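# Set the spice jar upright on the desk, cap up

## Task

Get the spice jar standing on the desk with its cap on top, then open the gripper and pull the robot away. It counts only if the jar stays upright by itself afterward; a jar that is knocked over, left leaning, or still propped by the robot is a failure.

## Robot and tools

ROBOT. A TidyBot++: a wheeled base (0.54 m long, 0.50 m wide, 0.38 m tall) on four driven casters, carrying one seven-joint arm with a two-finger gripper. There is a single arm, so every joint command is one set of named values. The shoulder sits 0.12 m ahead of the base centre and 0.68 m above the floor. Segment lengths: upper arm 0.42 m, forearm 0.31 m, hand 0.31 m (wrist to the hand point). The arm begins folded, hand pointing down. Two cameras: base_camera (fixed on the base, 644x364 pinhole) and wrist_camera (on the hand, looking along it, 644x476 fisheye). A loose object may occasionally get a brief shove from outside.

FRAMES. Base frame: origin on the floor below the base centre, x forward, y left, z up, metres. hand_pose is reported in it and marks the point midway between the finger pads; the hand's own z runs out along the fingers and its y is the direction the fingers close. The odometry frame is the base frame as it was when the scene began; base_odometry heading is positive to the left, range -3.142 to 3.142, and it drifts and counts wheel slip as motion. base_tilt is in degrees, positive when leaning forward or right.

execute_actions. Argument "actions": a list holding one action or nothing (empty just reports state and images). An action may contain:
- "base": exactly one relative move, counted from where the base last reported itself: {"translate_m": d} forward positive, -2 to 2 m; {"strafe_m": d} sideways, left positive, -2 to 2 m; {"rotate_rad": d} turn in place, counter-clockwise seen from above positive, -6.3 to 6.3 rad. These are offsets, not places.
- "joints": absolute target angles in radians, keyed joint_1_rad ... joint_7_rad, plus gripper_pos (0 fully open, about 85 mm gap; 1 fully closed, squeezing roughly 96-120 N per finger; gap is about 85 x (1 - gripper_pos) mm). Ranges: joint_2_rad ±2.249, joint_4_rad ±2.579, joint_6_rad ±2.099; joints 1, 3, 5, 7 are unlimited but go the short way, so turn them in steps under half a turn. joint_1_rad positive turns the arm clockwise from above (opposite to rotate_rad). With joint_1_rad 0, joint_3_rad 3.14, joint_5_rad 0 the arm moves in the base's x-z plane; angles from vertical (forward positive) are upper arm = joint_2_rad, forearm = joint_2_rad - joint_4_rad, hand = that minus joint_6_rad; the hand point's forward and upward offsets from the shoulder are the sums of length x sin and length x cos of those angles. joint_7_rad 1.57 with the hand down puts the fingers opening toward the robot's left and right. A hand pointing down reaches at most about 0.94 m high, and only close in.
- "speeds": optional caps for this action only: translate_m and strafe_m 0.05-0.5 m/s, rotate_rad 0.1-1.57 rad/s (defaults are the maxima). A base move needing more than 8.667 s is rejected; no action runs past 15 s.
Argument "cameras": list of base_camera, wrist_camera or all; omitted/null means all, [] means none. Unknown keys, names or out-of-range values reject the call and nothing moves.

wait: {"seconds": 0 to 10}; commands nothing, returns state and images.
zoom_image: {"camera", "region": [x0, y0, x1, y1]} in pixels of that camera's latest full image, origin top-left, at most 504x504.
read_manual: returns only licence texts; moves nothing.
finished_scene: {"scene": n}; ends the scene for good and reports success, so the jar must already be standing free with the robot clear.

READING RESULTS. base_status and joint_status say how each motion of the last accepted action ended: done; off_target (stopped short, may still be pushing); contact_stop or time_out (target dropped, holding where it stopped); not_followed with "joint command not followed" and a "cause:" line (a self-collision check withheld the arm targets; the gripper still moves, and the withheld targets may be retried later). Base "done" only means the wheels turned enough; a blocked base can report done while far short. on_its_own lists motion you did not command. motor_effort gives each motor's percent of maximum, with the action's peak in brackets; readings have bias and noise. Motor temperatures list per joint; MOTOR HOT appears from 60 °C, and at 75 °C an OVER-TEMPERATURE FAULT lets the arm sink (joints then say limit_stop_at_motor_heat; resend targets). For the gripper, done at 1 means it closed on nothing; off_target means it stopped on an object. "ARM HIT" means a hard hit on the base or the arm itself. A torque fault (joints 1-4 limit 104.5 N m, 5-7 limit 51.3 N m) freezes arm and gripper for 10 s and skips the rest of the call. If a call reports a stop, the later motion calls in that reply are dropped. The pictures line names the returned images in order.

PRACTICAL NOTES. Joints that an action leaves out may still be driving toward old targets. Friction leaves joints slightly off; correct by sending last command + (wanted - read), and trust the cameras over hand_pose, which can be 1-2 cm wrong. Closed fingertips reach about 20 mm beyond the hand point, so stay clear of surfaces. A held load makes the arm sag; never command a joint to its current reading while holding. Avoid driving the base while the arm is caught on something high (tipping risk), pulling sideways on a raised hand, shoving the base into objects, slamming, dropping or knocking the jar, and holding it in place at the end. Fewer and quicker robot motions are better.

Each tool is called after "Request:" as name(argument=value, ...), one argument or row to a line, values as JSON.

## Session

Request:
execute_actions(
  actions=[],
)

Scene clock: 0.00 s.
Motor temperatures (°C, as the motors report them): [37 36 34 36 37 49 47]
base_odometry: x=+0.000 y=+0.000 heading=+0.000 (m, m, rad; odometry frame)
base_tilt: forward=-0.5 right=-0.2 (deg)
base_status: not commanded
joint_positions: joint_1_rad=-0.021 joint_2_rad=-0.297 joint_3_rad=+3.171 joint_4_rad=-2.531 joint_5_rad=-0.013 joint_6_rad=-0.912 joint_7_rad=+1.559 gripper_pos=+0.000
joint_status: not commanded
motor_effort: joint_1_rad=-1 joint_2_rad=-2 joint_3_rad=+0 joint_4_rad=+14 joint_5_rad=-1 joint_6_rad=+0 joint_7_rad=+0 (%)
hand_pose: x=+0.2425 y=+0.0045 z=+0.5794 quat_wxyz=(-0.009, +1.000, -0.014, -0.003) (m; base frame)
pictures: base_camera, wrist_camera
camera_calibration (this result's frames):
wrist_camera: T_world_to_cam=[[0.00237307, -0.99862, -0.0524567, 0.0394368], [-0.99991, -0.00167659, -0.0133172, 0.309465], [0.0132108, 0.0524836, -0.998534, 0.703641], [0, 0, 0, 1]] pos_world=[0.300048, 0.00297159, 0.7088]
Images, in order (width x height): base_camera 644x364, wrist_camera 644x476.

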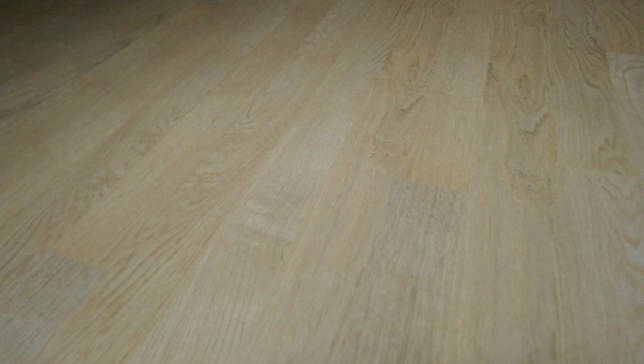

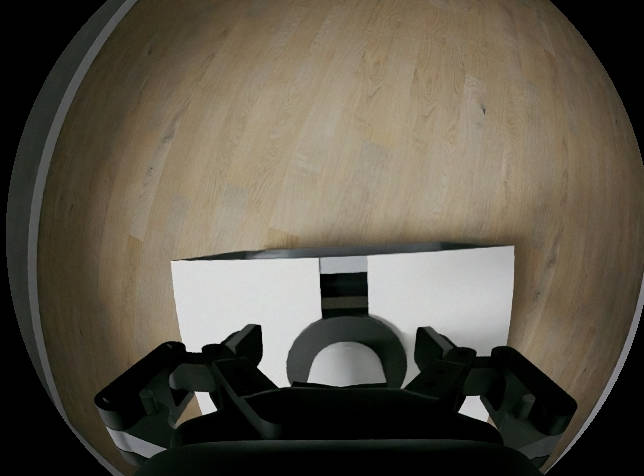

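Request:
execute_actions(
  actions=[
    {"base":{"rotate_rad":-0.25},"joints":{"joint_1_rad":0.0,"joint_3_rad":3.125,"joint_2_rad":-0.3,"joint_4_rad":-1.6,"joint_6_rad":-0.7}},
  ],
)

Scene clock: 12.07 s.
Motor temperatures (°C, as the motors report them): [37 36 34 36 37 49 47]
base_odometry: x=+0.000 y=+0.000 heading=-0.250 (m, m, rad; odometry frame)
base_tilt: forward=-0.5 right=-0.2 (deg)
base_status: done
joint_positions: joint_1_rad=-0.020 joint_2_rad=-0.297 joint_3_rad=+3.140 joint_4_rad=-1.615 joint_5_rad=-0.013 joint_6_rad=-0.725 joint_7_rad=+1.559 gripper_pos=+0.000
joint_status: all done
motor_effort: joint_1_rad=+0(1) joint_2_rad=-10(10) joint_3_rad=+0(0) joint_4_rad=+21(21) joint_5_rad=+0(1) joint_6_rad=+7(7) joint_7_rad=+0(0) (%)
hand_pose: x=+0.5774 y=+0.0142 z=+1.0211 quat_wxyz=(-0.015, +0.853, +0.002, +0.522) (m; base frame)
pictures: base_camera, wrist_camera
camera_calibration (this result's frames):
wrist_camera: T_world_to_cam=[[0.0632247, -0.997933, -0.0114642, -0.00547542], [-0.438524, -0.0174605, -0.89855, 1.23027], [0.896493, 0.0618378, -0.438722, 0.0580611], [0, 0, 0, 1]] pos_world=[0.487799, 0.0124267, 1.13087]
Images, in order (width x height): base_camera 644x364, wrist_camera 644x476.

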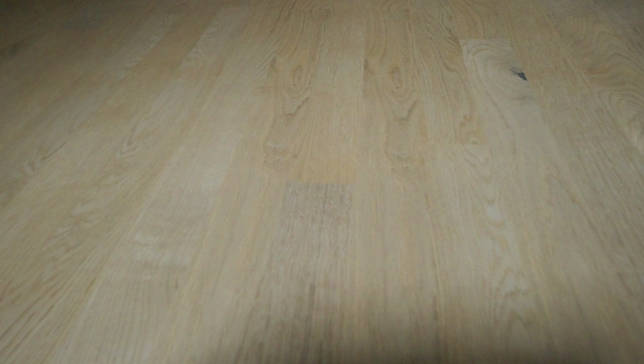

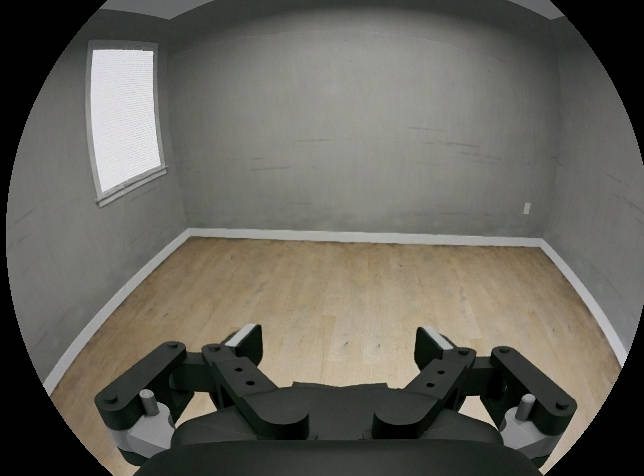

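Request:
execute_actions(
  actions=[
    {"base":{"rotate_rad":3.08}},
  ],
)

Scene clock: 17.50 s.
Motor temperatures (°C, as the motors report them): [37 36 34 36 37 49 47]
base_odometry: x=+0.000 y=+0.000 heading=+2.830 (m, m, rad; odometry frame)
base_tilt: forward=-0.5 right=-0.2 (deg)
base_status: done
joint_positions: joint_1_rad=-0.010 joint_2_rad=-0.297 joint_3_rad=+3.129 joint_4_rad=-1.615 joint_5_rad=-0.013 joint_6_rad=-0.725 joint_7_rad=+1.559 gripper_pos=+0.000
joint_status: not commanded
motor_effort: joint_1_rad=+0(2) joint_2_rad=-10(13) joint_3_rad=+0(2) joint_4_rad=+22(22) joint_5_rad=+0(1) joint_6_rad=+7(8) joint_7_rad=+0(0) (%)
hand_pose: x=+0.5773 y=+0.0154 z=+1.0212 quat_wxyz=(-0.013, +0.853, +0.003, +0.522) (m; base frame)
pictures: base_camera, wrist_camera
camera_calibration (this result's frames):
wrist_camera: T_world_to_cam=[[0.0634582, -0.997951, -0.00816292, -0.0077556], [-0.438123, -0.0205087, -0.898681, 1.23024], [0.896672, 0.060605, -0.438527, 0.057803], [0, 0, 0, 1]] pos_world=[0.487659, 0.0139878, 1.13088]
Images, in order (width x height): base_camera 644x364, wrist_camera 644x476.

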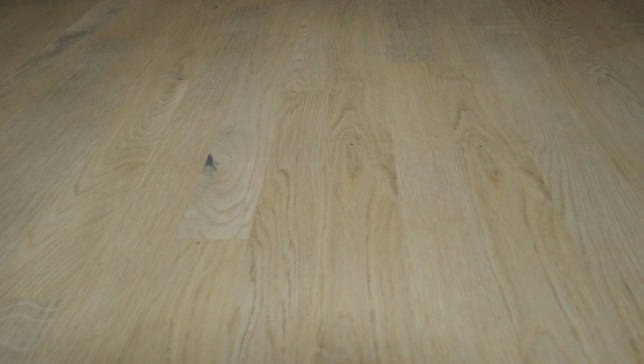

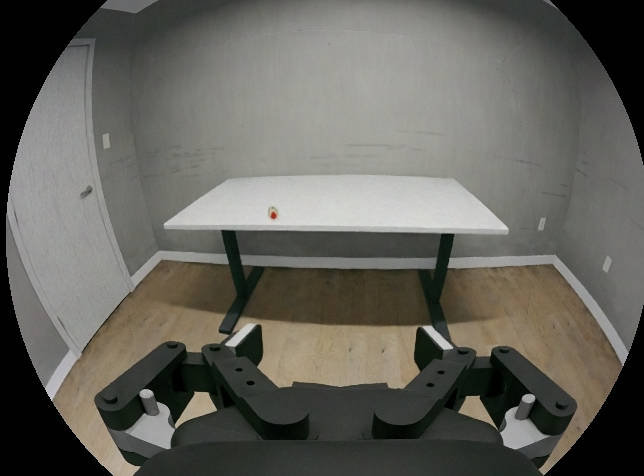

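Request:
zoom_image(
  camera="wrist_camera",
  region=[230, 180, 320, 250],
)

Request:
zoom_image(
  camera="wrist_camera",
  region=[150, 150, 530, 350],
)

Region (230, 180, 320, 250) of wrist_camera's 644x476 image, scaled by 5.600.

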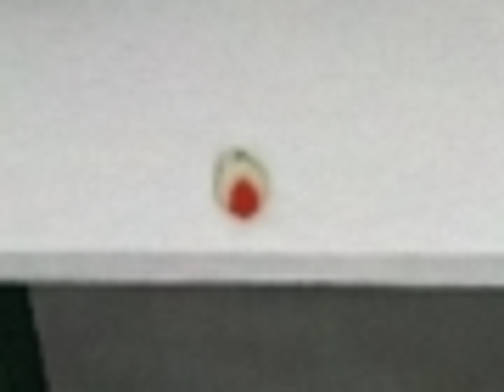

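Region (150, 150, 530, 350) of wrist_camera's 644x476 image, scaled by 1.326; it fills the top 265 rows of this view, and the rest is white.

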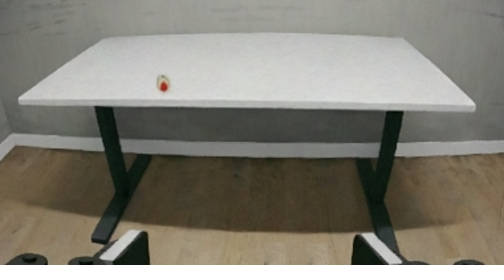

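Request:
execute_actions(
  actions=[
    {"base":{"translate_m":0.75},"joints":{"joint_1_rad":-0.593,"joint_2_rad":0.307,"joint_3_rad":3.155,"joint_4_rad":-1.346,"joint_5_rad":0.368,"joint_6_rad":-0.762,"joint_7_rad":1.048}},
  ],
)

Scene clock: 92.30 s.
Motor temperatures (°C, as the motors report them): [37 36 34 36 37 49 47]
base_odometry: x=-0.714 y=+0.229 heading=+2.831 (m, m, rad; odometry frame)
base_tilt: forward=-0.5 right=-0.2 (deg)
base_status: done
joint_positions: joint_1_rad=-0.582 joint_2_rad=+0.305 joint_3_rad=+3.145 joint_4_rad=-1.363 joint_5_rad=+0.343 joint_6_rad=-0.735 joint_7_rad=+1.086 gripper_pos=+0.000
joint_status: all done
motor_effort: joint_1_rad=-1(1) joint_2_rad=-31(34) joint_3_rad=+0(2) joint_4_rad=+21(23) joint_5_rad=+1(2) joint_6_rad=+5(8) joint_7_rad=+0(1) (%)
hand_pose: x=+0.7008 y=+0.2978 z=+0.8341 quat_wxyz=(-0.048, +0.914, +0.120, +0.384) (m; base frame)
pictures: base_camera, wrist_camera
camera_calibration (this result's frames):
wrist_camera: T_world_to_cam=[[0.299541, -0.954083, 0.00114052, 0.0784611], [-0.656404, -0.20695, -0.72547, 1.18599], [0.692394, 0.216559, -0.688253, 0.152916], [0, 0, 0, 1]] pos_world=[0.649109, 0.287184, 0.965556]
Images, in order (width x height): base_camera 644x364, wrist_camera 644x476.

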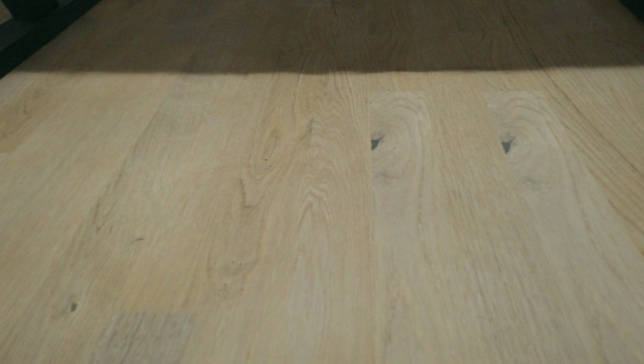

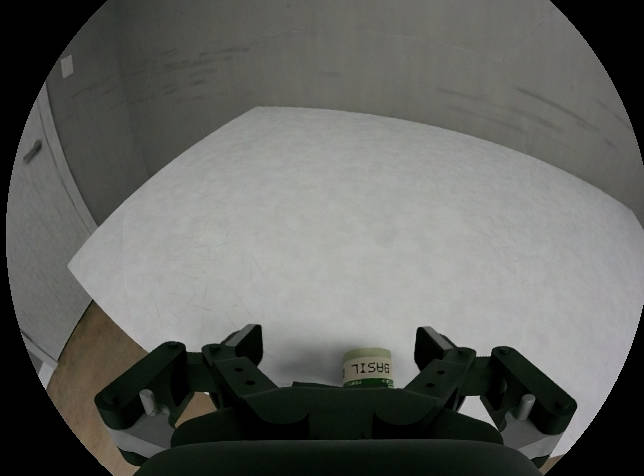

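Request:
zoom_image(
  camera="wrist_camera",
  region=[320, 320, 420, 400],
)

Region (320, 320, 420, 400) of wrist_camera's 644x476 image, scaled by 5.040; it fills the top 403 rows of this view, and the rest is white.

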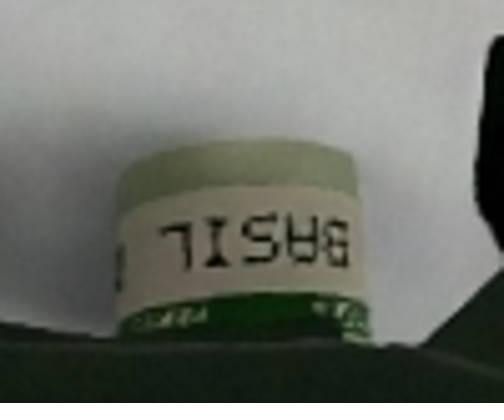

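Request:
execute_actions(
  actions=[
    {"joints":{"joint_1_rad":-0.502,"joint_2_rad":0.245,"joint_4_rad":-1.605,"joint_5_rad":0.275,"joint_6_rad":-0.516,"joint_7_rad":1.188}},
  ],
  cameras=["wrist_camera"],
)

Request:
zoom_image(
  camera="wrist_camera",
  region=[250, 280, 430, 400],
)

Scene clock: 136.87 s.
Motor temperatures (°C, as the motors report them): [37 36 34 37 37 49 47]
base_odometry: x=-0.714 y=+0.229 heading=+2.831 (m, m, rad; odometry frame)
base_tilt: forward=-0.5 right=-0.2 (deg)
base_status: not commanded
joint_positions: joint_1_rad=-0.518 joint_2_rad=+0.268 joint_3_rad=+3.146 joint_4_rad=-1.590 joint_5_rad=+0.301 joint_6_rad=-0.544 joint_7_rad=+1.149 gripper_pos=+0.000
joint_status: all done
motor_effort: joint_1_rad=-1(1) joint_2_rad=-29(32) joint_3_rad=+0(1) joint_4_rad=+20(21) joint_5_rad=+1(1) joint_6_rad=+5(5) joint_7_rad=-1(0) (%)
hand_pose: x=+0.6858 y=+0.2671 z=+0.7752 quat_wxyz=(-0.055, +0.917, +0.135, +0.373) (m; base frame)
pictures: wrist_camera
camera_calibration (this result's frames):
wrist_camera: T_world_to_cam=[[0.330244, -0.94389, -0.00337183, 0.0334226], [-0.665179, -0.230192, -0.710316, 1.12757], [0.669684, 0.23682, -0.703875, 0.151718], [0, 0, 0, 1]] pos_world=[0.637393, 0.255175, 0.907832]
Images, in order (width x height): wrist_camera 644x476.

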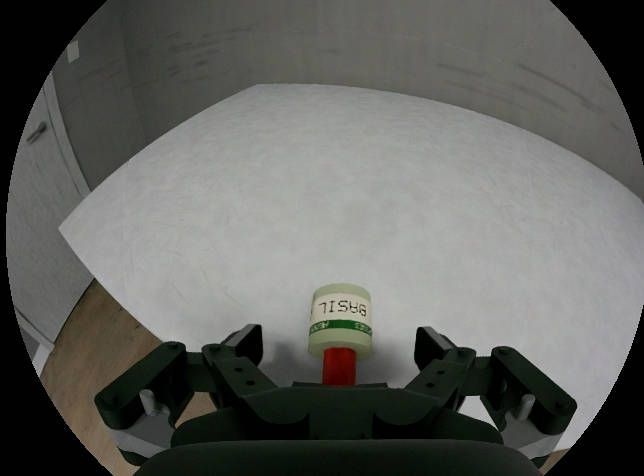

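Region (250, 280, 430, 400) of wrist_camera's 644x476 image, scaled by 2.800.

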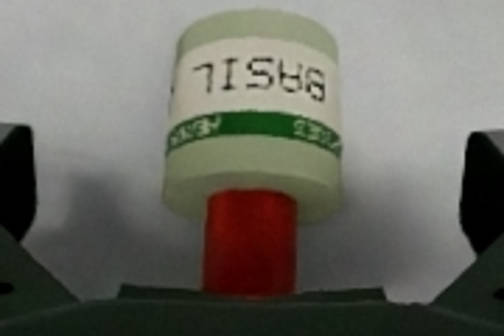

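Request:
execute_actions(
  actions=[
    {"joints":{"joint_1_rad":-0.493,"joint_2_rad":0.331,"joint_4_rad":-1.551,"joint_6_rad":-0.484}},
  ],
  cameras=["wrist_camera"],
)

Request:
zoom_image(
  camera="wrist_camera",
  region=[250, 280, 430, 400],
)

Scene clock: 156.23 s.
Motor temperatures (°C, as the motors report them): [37 37 34 37 37 49 47]
base_odometry: x=-0.714 y=+0.229 heading=+2.831 (m, m, rad; odometry frame)
base_tilt: forward=-0.5 right=-0.2 (deg)
base_status: not commanded
joint_positions: joint_1_rad=-0.513 joint_2_rad=+0.318 joint_3_rad=+3.146 joint_4_rad=-1.564 joint_5_rad=+0.301 joint_6_rad=-0.510 joint_7_rad=+1.149 gripper_pos=+0.000
joint_status: all done
motor_effort: joint_1_rad=-1(1) joint_2_rad=-32(33) joint_3_rad=+0(0) joint_4_rad=+20(21) joint_5_rad=+2(1) joint_6_rad=+5(5) joint_7_rad=+0(0) (%)
hand_pose: x=+0.7034 y=+0.2760 z=+0.7636 quat_wxyz=(-0.058, +0.915, +0.135, +0.376) (m; base frame)
pictures: wrist_camera
camera_calibration (this result's frames):
wrist_camera: T_world_to_cam=[[0.333936, -0.942566, -0.00748789, 0.0361151], [-0.66016, -0.228199, -0.715621, 1.1331], [0.672812, 0.243915, -0.698448, 0.121332], [0, 0, 0, 1]] pos_world=[0.654334, 0.263019, 0.895886]
Images, in order (width x height): wrist_camera 644x476.

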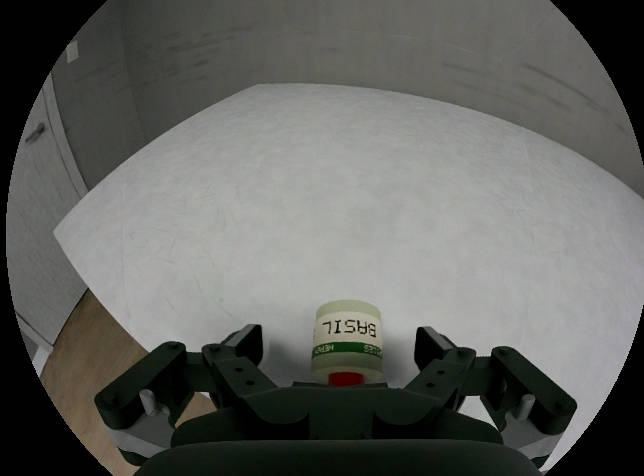

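Region (250, 280, 430, 400) of wrist_camera's 644x476 image, scaled by 2.800.

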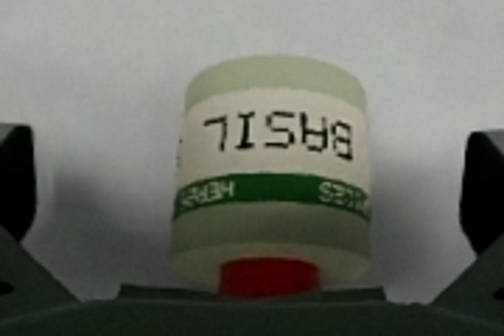

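Request:
execute_actions(
  actions=[
    {"joints":{"joint_1_rad":-0.484,"joint_2_rad":0.344,"gripper_pos":1.0}},
  ],
  cameras=["wrist_camera"],
)

Scene clock: 163.93 s.
Motor temperatures (°C, as the motors report them): [37 37 34 37 37 49 47]
base_odometry: x=-0.714 y=+0.229 heading=+2.831 (m, m, rad; odometry frame)
base_tilt: forward=-0.5 right=-0.2 (deg)
base_status: not commanded
joint_positions: joint_1_rad=-0.502 joint_2_rad=+0.326 joint_3_rad=+3.146 joint_4_rad=-1.562 joint_5_rad=+0.301 joint_6_rad=-0.507 joint_7_rad=+1.149 gripper_pos=+0.617
joint_status: gripper_pos off_target (ended at +0.617, target +1.000); the others done
motor_effort: joint_1_rad=-1(0) joint_2_rad=-31(34) joint_3_rad=+0(0) joint_4_rad=+19(21) joint_5_rad=+2(1) joint_6_rad=+5(6) joint_7_rad=+0(1) (%)
hand_pose: x=+0.7082 y=+0.2711 z=+0.7607 quat_wxyz=(-0.056, +0.916, +0.131, +0.375) (m; base frame)
pictures: wrist_camera
camera_calibration (this result's frames):
wrist_camera: T_world_to_cam=[[0.324753, -0.94577, -0.0073585, 0.0371702], [-0.663667, -0.222329, -0.714224, 1.1328], [0.673856, 0.23683, -0.699879, 0.119526], [0, 0, 0, 1]] pos_world=[0.65919, 0.258702, 0.893003]
Images, in order (width x height): wrist_camera 644x476.

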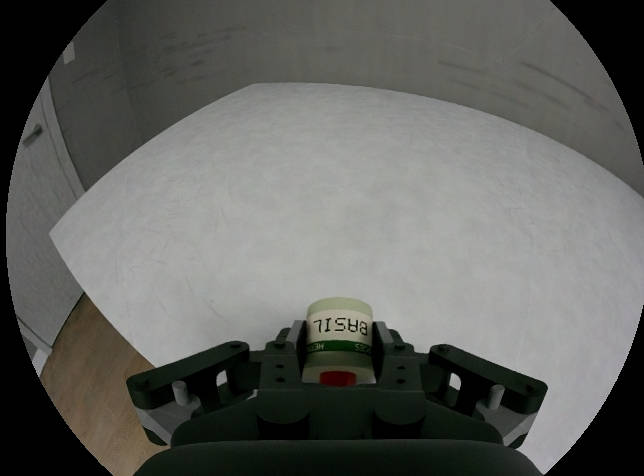

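Request:
zoom_image(
  camera="wrist_camera",
  region=[270, 280, 410, 400],
)

Region (270, 280, 410, 400) of wrist_camera's 644x476 image, scaled by 3.600; it fills the top 432 rows of this view, and the rest is white.

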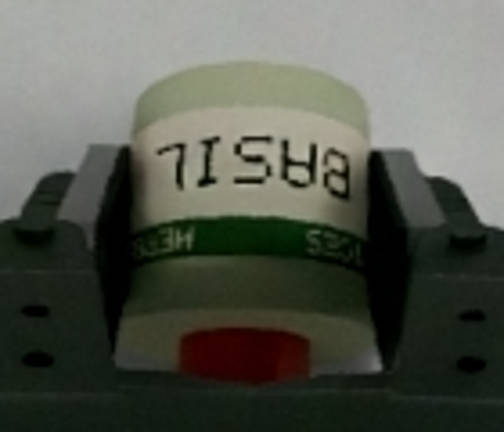

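Request:
execute_actions(
  actions=[
    {"joints":{"joint_1_rad":-0.185,"joint_2_rad":0.325,"joint_4_rad":-1.315,"joint_5_rad":-0.028,"joint_6_rad":-0.565,"joint_7_rad":-1.609,"gripper_pos":1.0}},
  ],
  cameras=["wrist_camera"],
)

Scene clock: 204.57 s.
Motor temperatures (°C, as the motors report them): [37 37 34 37 37 49 47]
base_odometry: x=-0.714 y=+0.229 heading=+2.831 (m, m, rad; odometry frame)
base_tilt: forward=-0.5 right=-0.2 (deg)
base_status: not commanded
joint_positions: joint_1_rad=-0.199 joint_2_rad=+0.326 joint_3_rad=+3.147 joint_4_rad=-1.335 joint_5_rad=-0.003 joint_6_rad=-0.538 joint_7_rad=-1.591 gripper_pos=+0.617
joint_status: gripper_pos off_target (ended at +0.617, target +1.000); the others done
motor_effort: joint_1_rad=+0(1) joint_2_rad=-34(35) joint_3_rad=+0(1) joint_4_rad=+22(22) joint_5_rad=+0(1) joint_6_rad=+7(7) joint_7_rad=+1(1) (%)
hand_pose: x=+0.8052 y=+0.1374 z=+0.8689 quat_wxyz=(-0.451, +0.077, -0.888, -0.049) (m; base frame)
pictures: wrist_camera
camera_calibration (this result's frames):
wrist_camera: T_world_to_cam=[[-0.172113, 0.984707, -0.0270171, 0.0319548], [0.589555, 0.12494, 0.798007, -1.12602], [0.789178, 0.121419, -0.602042, -0.000419735], [0, 0, 0, 1]] pos_world=[0.669679, 0.10927, 0.899179]
Images, in order (width x height): wrist_camera 644x476.

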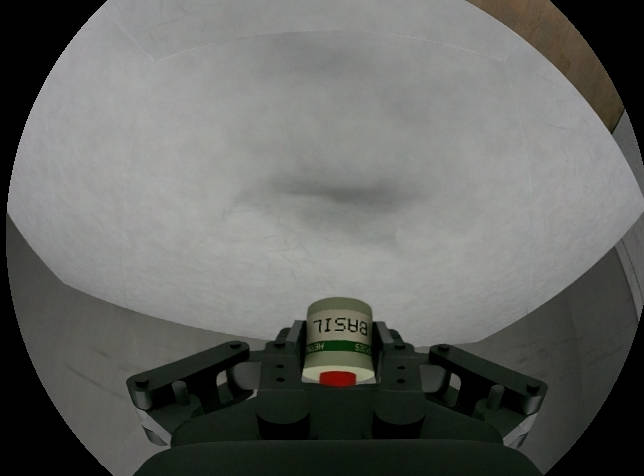

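Request:
execute_actions(
  actions=[
    {"joints":{"joint_2_rad":0.474,"gripper_pos":1.0}},
  ],
  cameras=["wrist_camera"],
)

Scene clock: 212.30 s.
Motor temperatures (°C, as the motors report them): [37 37 34 37 37 49 47]
base_odometry: x=-0.714 y=+0.229 heading=+2.831 (m, m, rad; odometry frame)
base_tilt: forward=-0.5 right=-0.2 (deg)
base_status: not commanded
joint_positions: joint_1_rad=-0.199 joint_2_rad=+0.478 joint_3_rad=+3.147 joint_4_rad=-1.330 joint_5_rad=-0.003 joint_6_rad=-0.541 joint_7_rad=-1.591 gripper_pos=+0.617
joint_status: gripper_pos off_target (ended at +0.617, target +1.000); the others done
motor_effort: joint_1_rad=-1(1) joint_2_rad=-38(43) joint_3_rad=+0(0) joint_4_rad=+21(23) joint_5_rad=+0(0) joint_6_rad=+6(7) joint_7_rad=+0(0) (%)
hand_pose: x=+0.8259 y=+0.1416 z=+0.7629 quat_wxyz=(-0.384, +0.080, -0.919, -0.041) (m; base frame)
pictures: wrist_camera
camera_calibration (this result's frames):
wrist_camera: T_world_to_cam=[[-0.17636, 0.983849, -0.0306387, 0.034924], [0.699543, 0.147173, 0.699271, -1.07282], [0.692486, 0.10189, -0.7142, 0.0870655], [0, 0, 0, 1]] pos_world=[0.696351, 0.114659, 0.813444]
Images, in order (width x height): wrist_camera 644x476.

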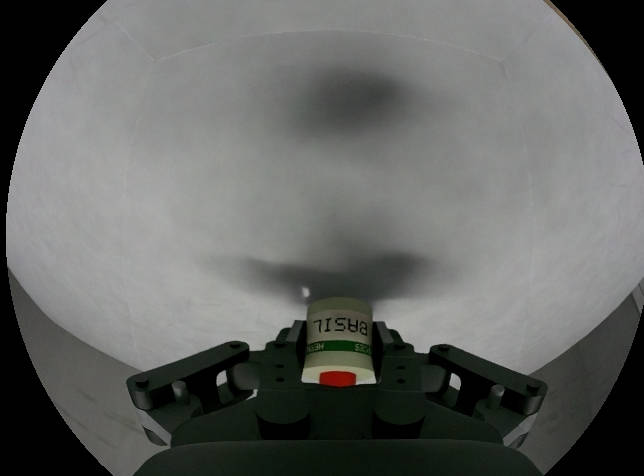

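Request:
zoom_image(
  camera="wrist_camera",
  region=[260, 250, 420, 390],
)

Region (260, 250, 420, 390) of wrist_camera's 644x476 image, scaled by 3.150; it fills the top 441 rows of this view, and the rest is white.

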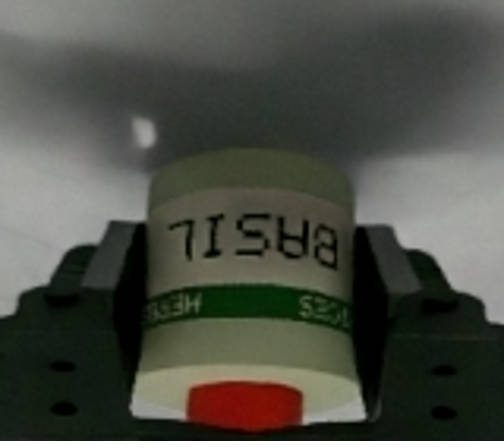

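Request:
execute_actions(
  actions=[
    {"joints":{"gripper_pos":0.0}},
  ],
  cameras=["wrist_camera"],
)

Scene clock: 221.50 s.
Motor temperatures (°C, as the motors report them): [37 37 34 37 37 49 47]
base_odometry: x=-0.714 y=+0.229 heading=+2.831 (m, m, rad; odometry frame)
base_tilt: forward=-0.5 right=-0.2 (deg)
base_status: not commanded
joint_positions: joint_1_rad=-0.199 joint_2_rad=+0.478 joint_3_rad=+3.147 joint_4_rad=-1.330 joint_5_rad=-0.003 joint_6_rad=-0.541 joint_7_rad=-1.591 gripper_pos=+0.000
joint_status: all done
motor_effort: joint_1_rad=-1(1) joint_2_rad=-38(38) joint_3_rad=+0(1) joint_4_rad=+21(21) joint_5_rad=+0(0) joint_6_rad=+6(6) joint_7_rad=+0(0) (%)
hand_pose: x=+0.8259 y=+0.1416 z=+0.7629 quat_wxyz=(-0.384, +0.080, -0.919, -0.041) (m; base frame)
pictures: wrist_camera
camera_calibration (this result's frames):
wrist_camera: T_world_to_cam=[[-0.17636, 0.983849, -0.0306389, 0.0349242], [0.699543, 0.147173, 0.699271, -1.07282], [0.692486, 0.10189, -0.7142, 0.0870651], [0, 0, 0, 1]] pos_world=[0.696352, 0.114659, 0.813444]
Images, in order (width x height): wrist_camera 644x476.

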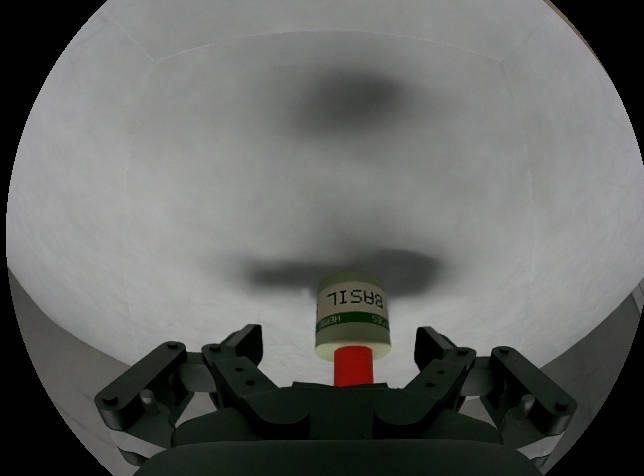

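Request:
execute_actions(
  actions=[
    {"base":{"translate_m":-0.2},"joints":{"joint_2_rad":-0.15,"joint_4_rad":-1.85}},
  ],
  cameras=["wrist_camera"],
)

Scene clock: 233.23 s.
Motor temperatures (°C, as the motors report them): [37 38 34 37 37 49 47]
base_odometry: x=-0.524 y=+0.168 heading=+2.832 (m, m, rad; odometry frame)
base_tilt: forward=-0.5 right=-0.2 (deg)
base_status: done
joint_positions: joint_1_rad=-0.198 joint_2_rad=-0.136 joint_3_rad=+3.147 joint_4_rad=-1.833 joint_5_rad=-0.003 joint_6_rad=-0.541 joint_7_rad=-1.591 gripper_pos=+0.000
joint_status: all done
motor_effort: joint_1_rad=+0(3) joint_2_rad=-16(41) joint_3_rad=+0(2) joint_4_rad=+21(23) joint_5_rad=+0(1) joint_6_rad=+6(7) joint_7_rad=+0(1) (%)
hand_pose: x=+0.6089 y=+0.0972 z=+0.8667 quat_wxyz=(-0.434, +0.077, -0.896, -0.048) (m; base frame)
pictures: wrist_camera
camera_calibration (this result's frames):
wrist_camera: T_world_to_cam=[[-0.170887, 0.984968, -0.025195, 0.0353546], [0.619885, 0.127353, 0.774289, -1.00157], [0.765859, 0.116698, -0.63233, 0.198931], [0, 0, 0, 1]] pos_world=[0.474547, 0.0695146, 0.902185]
Images, in order (width x height): wrist_camera 644x476.

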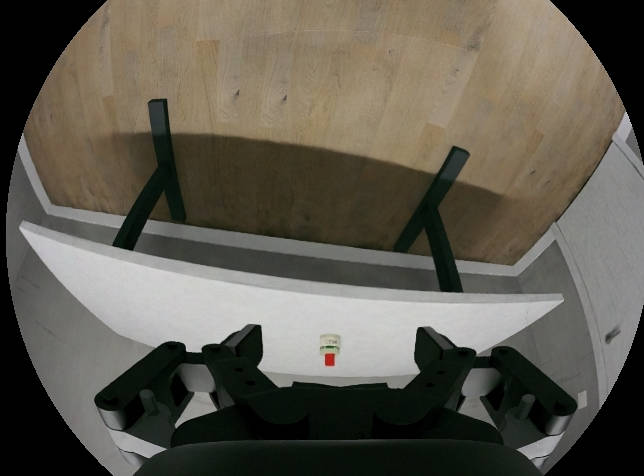

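The jar is standing cap-up (the camera image is upside down), and the robot is clear of the desk.

Request:
finished_scene(
  scene=2,
)

The scene is finished: the task was done.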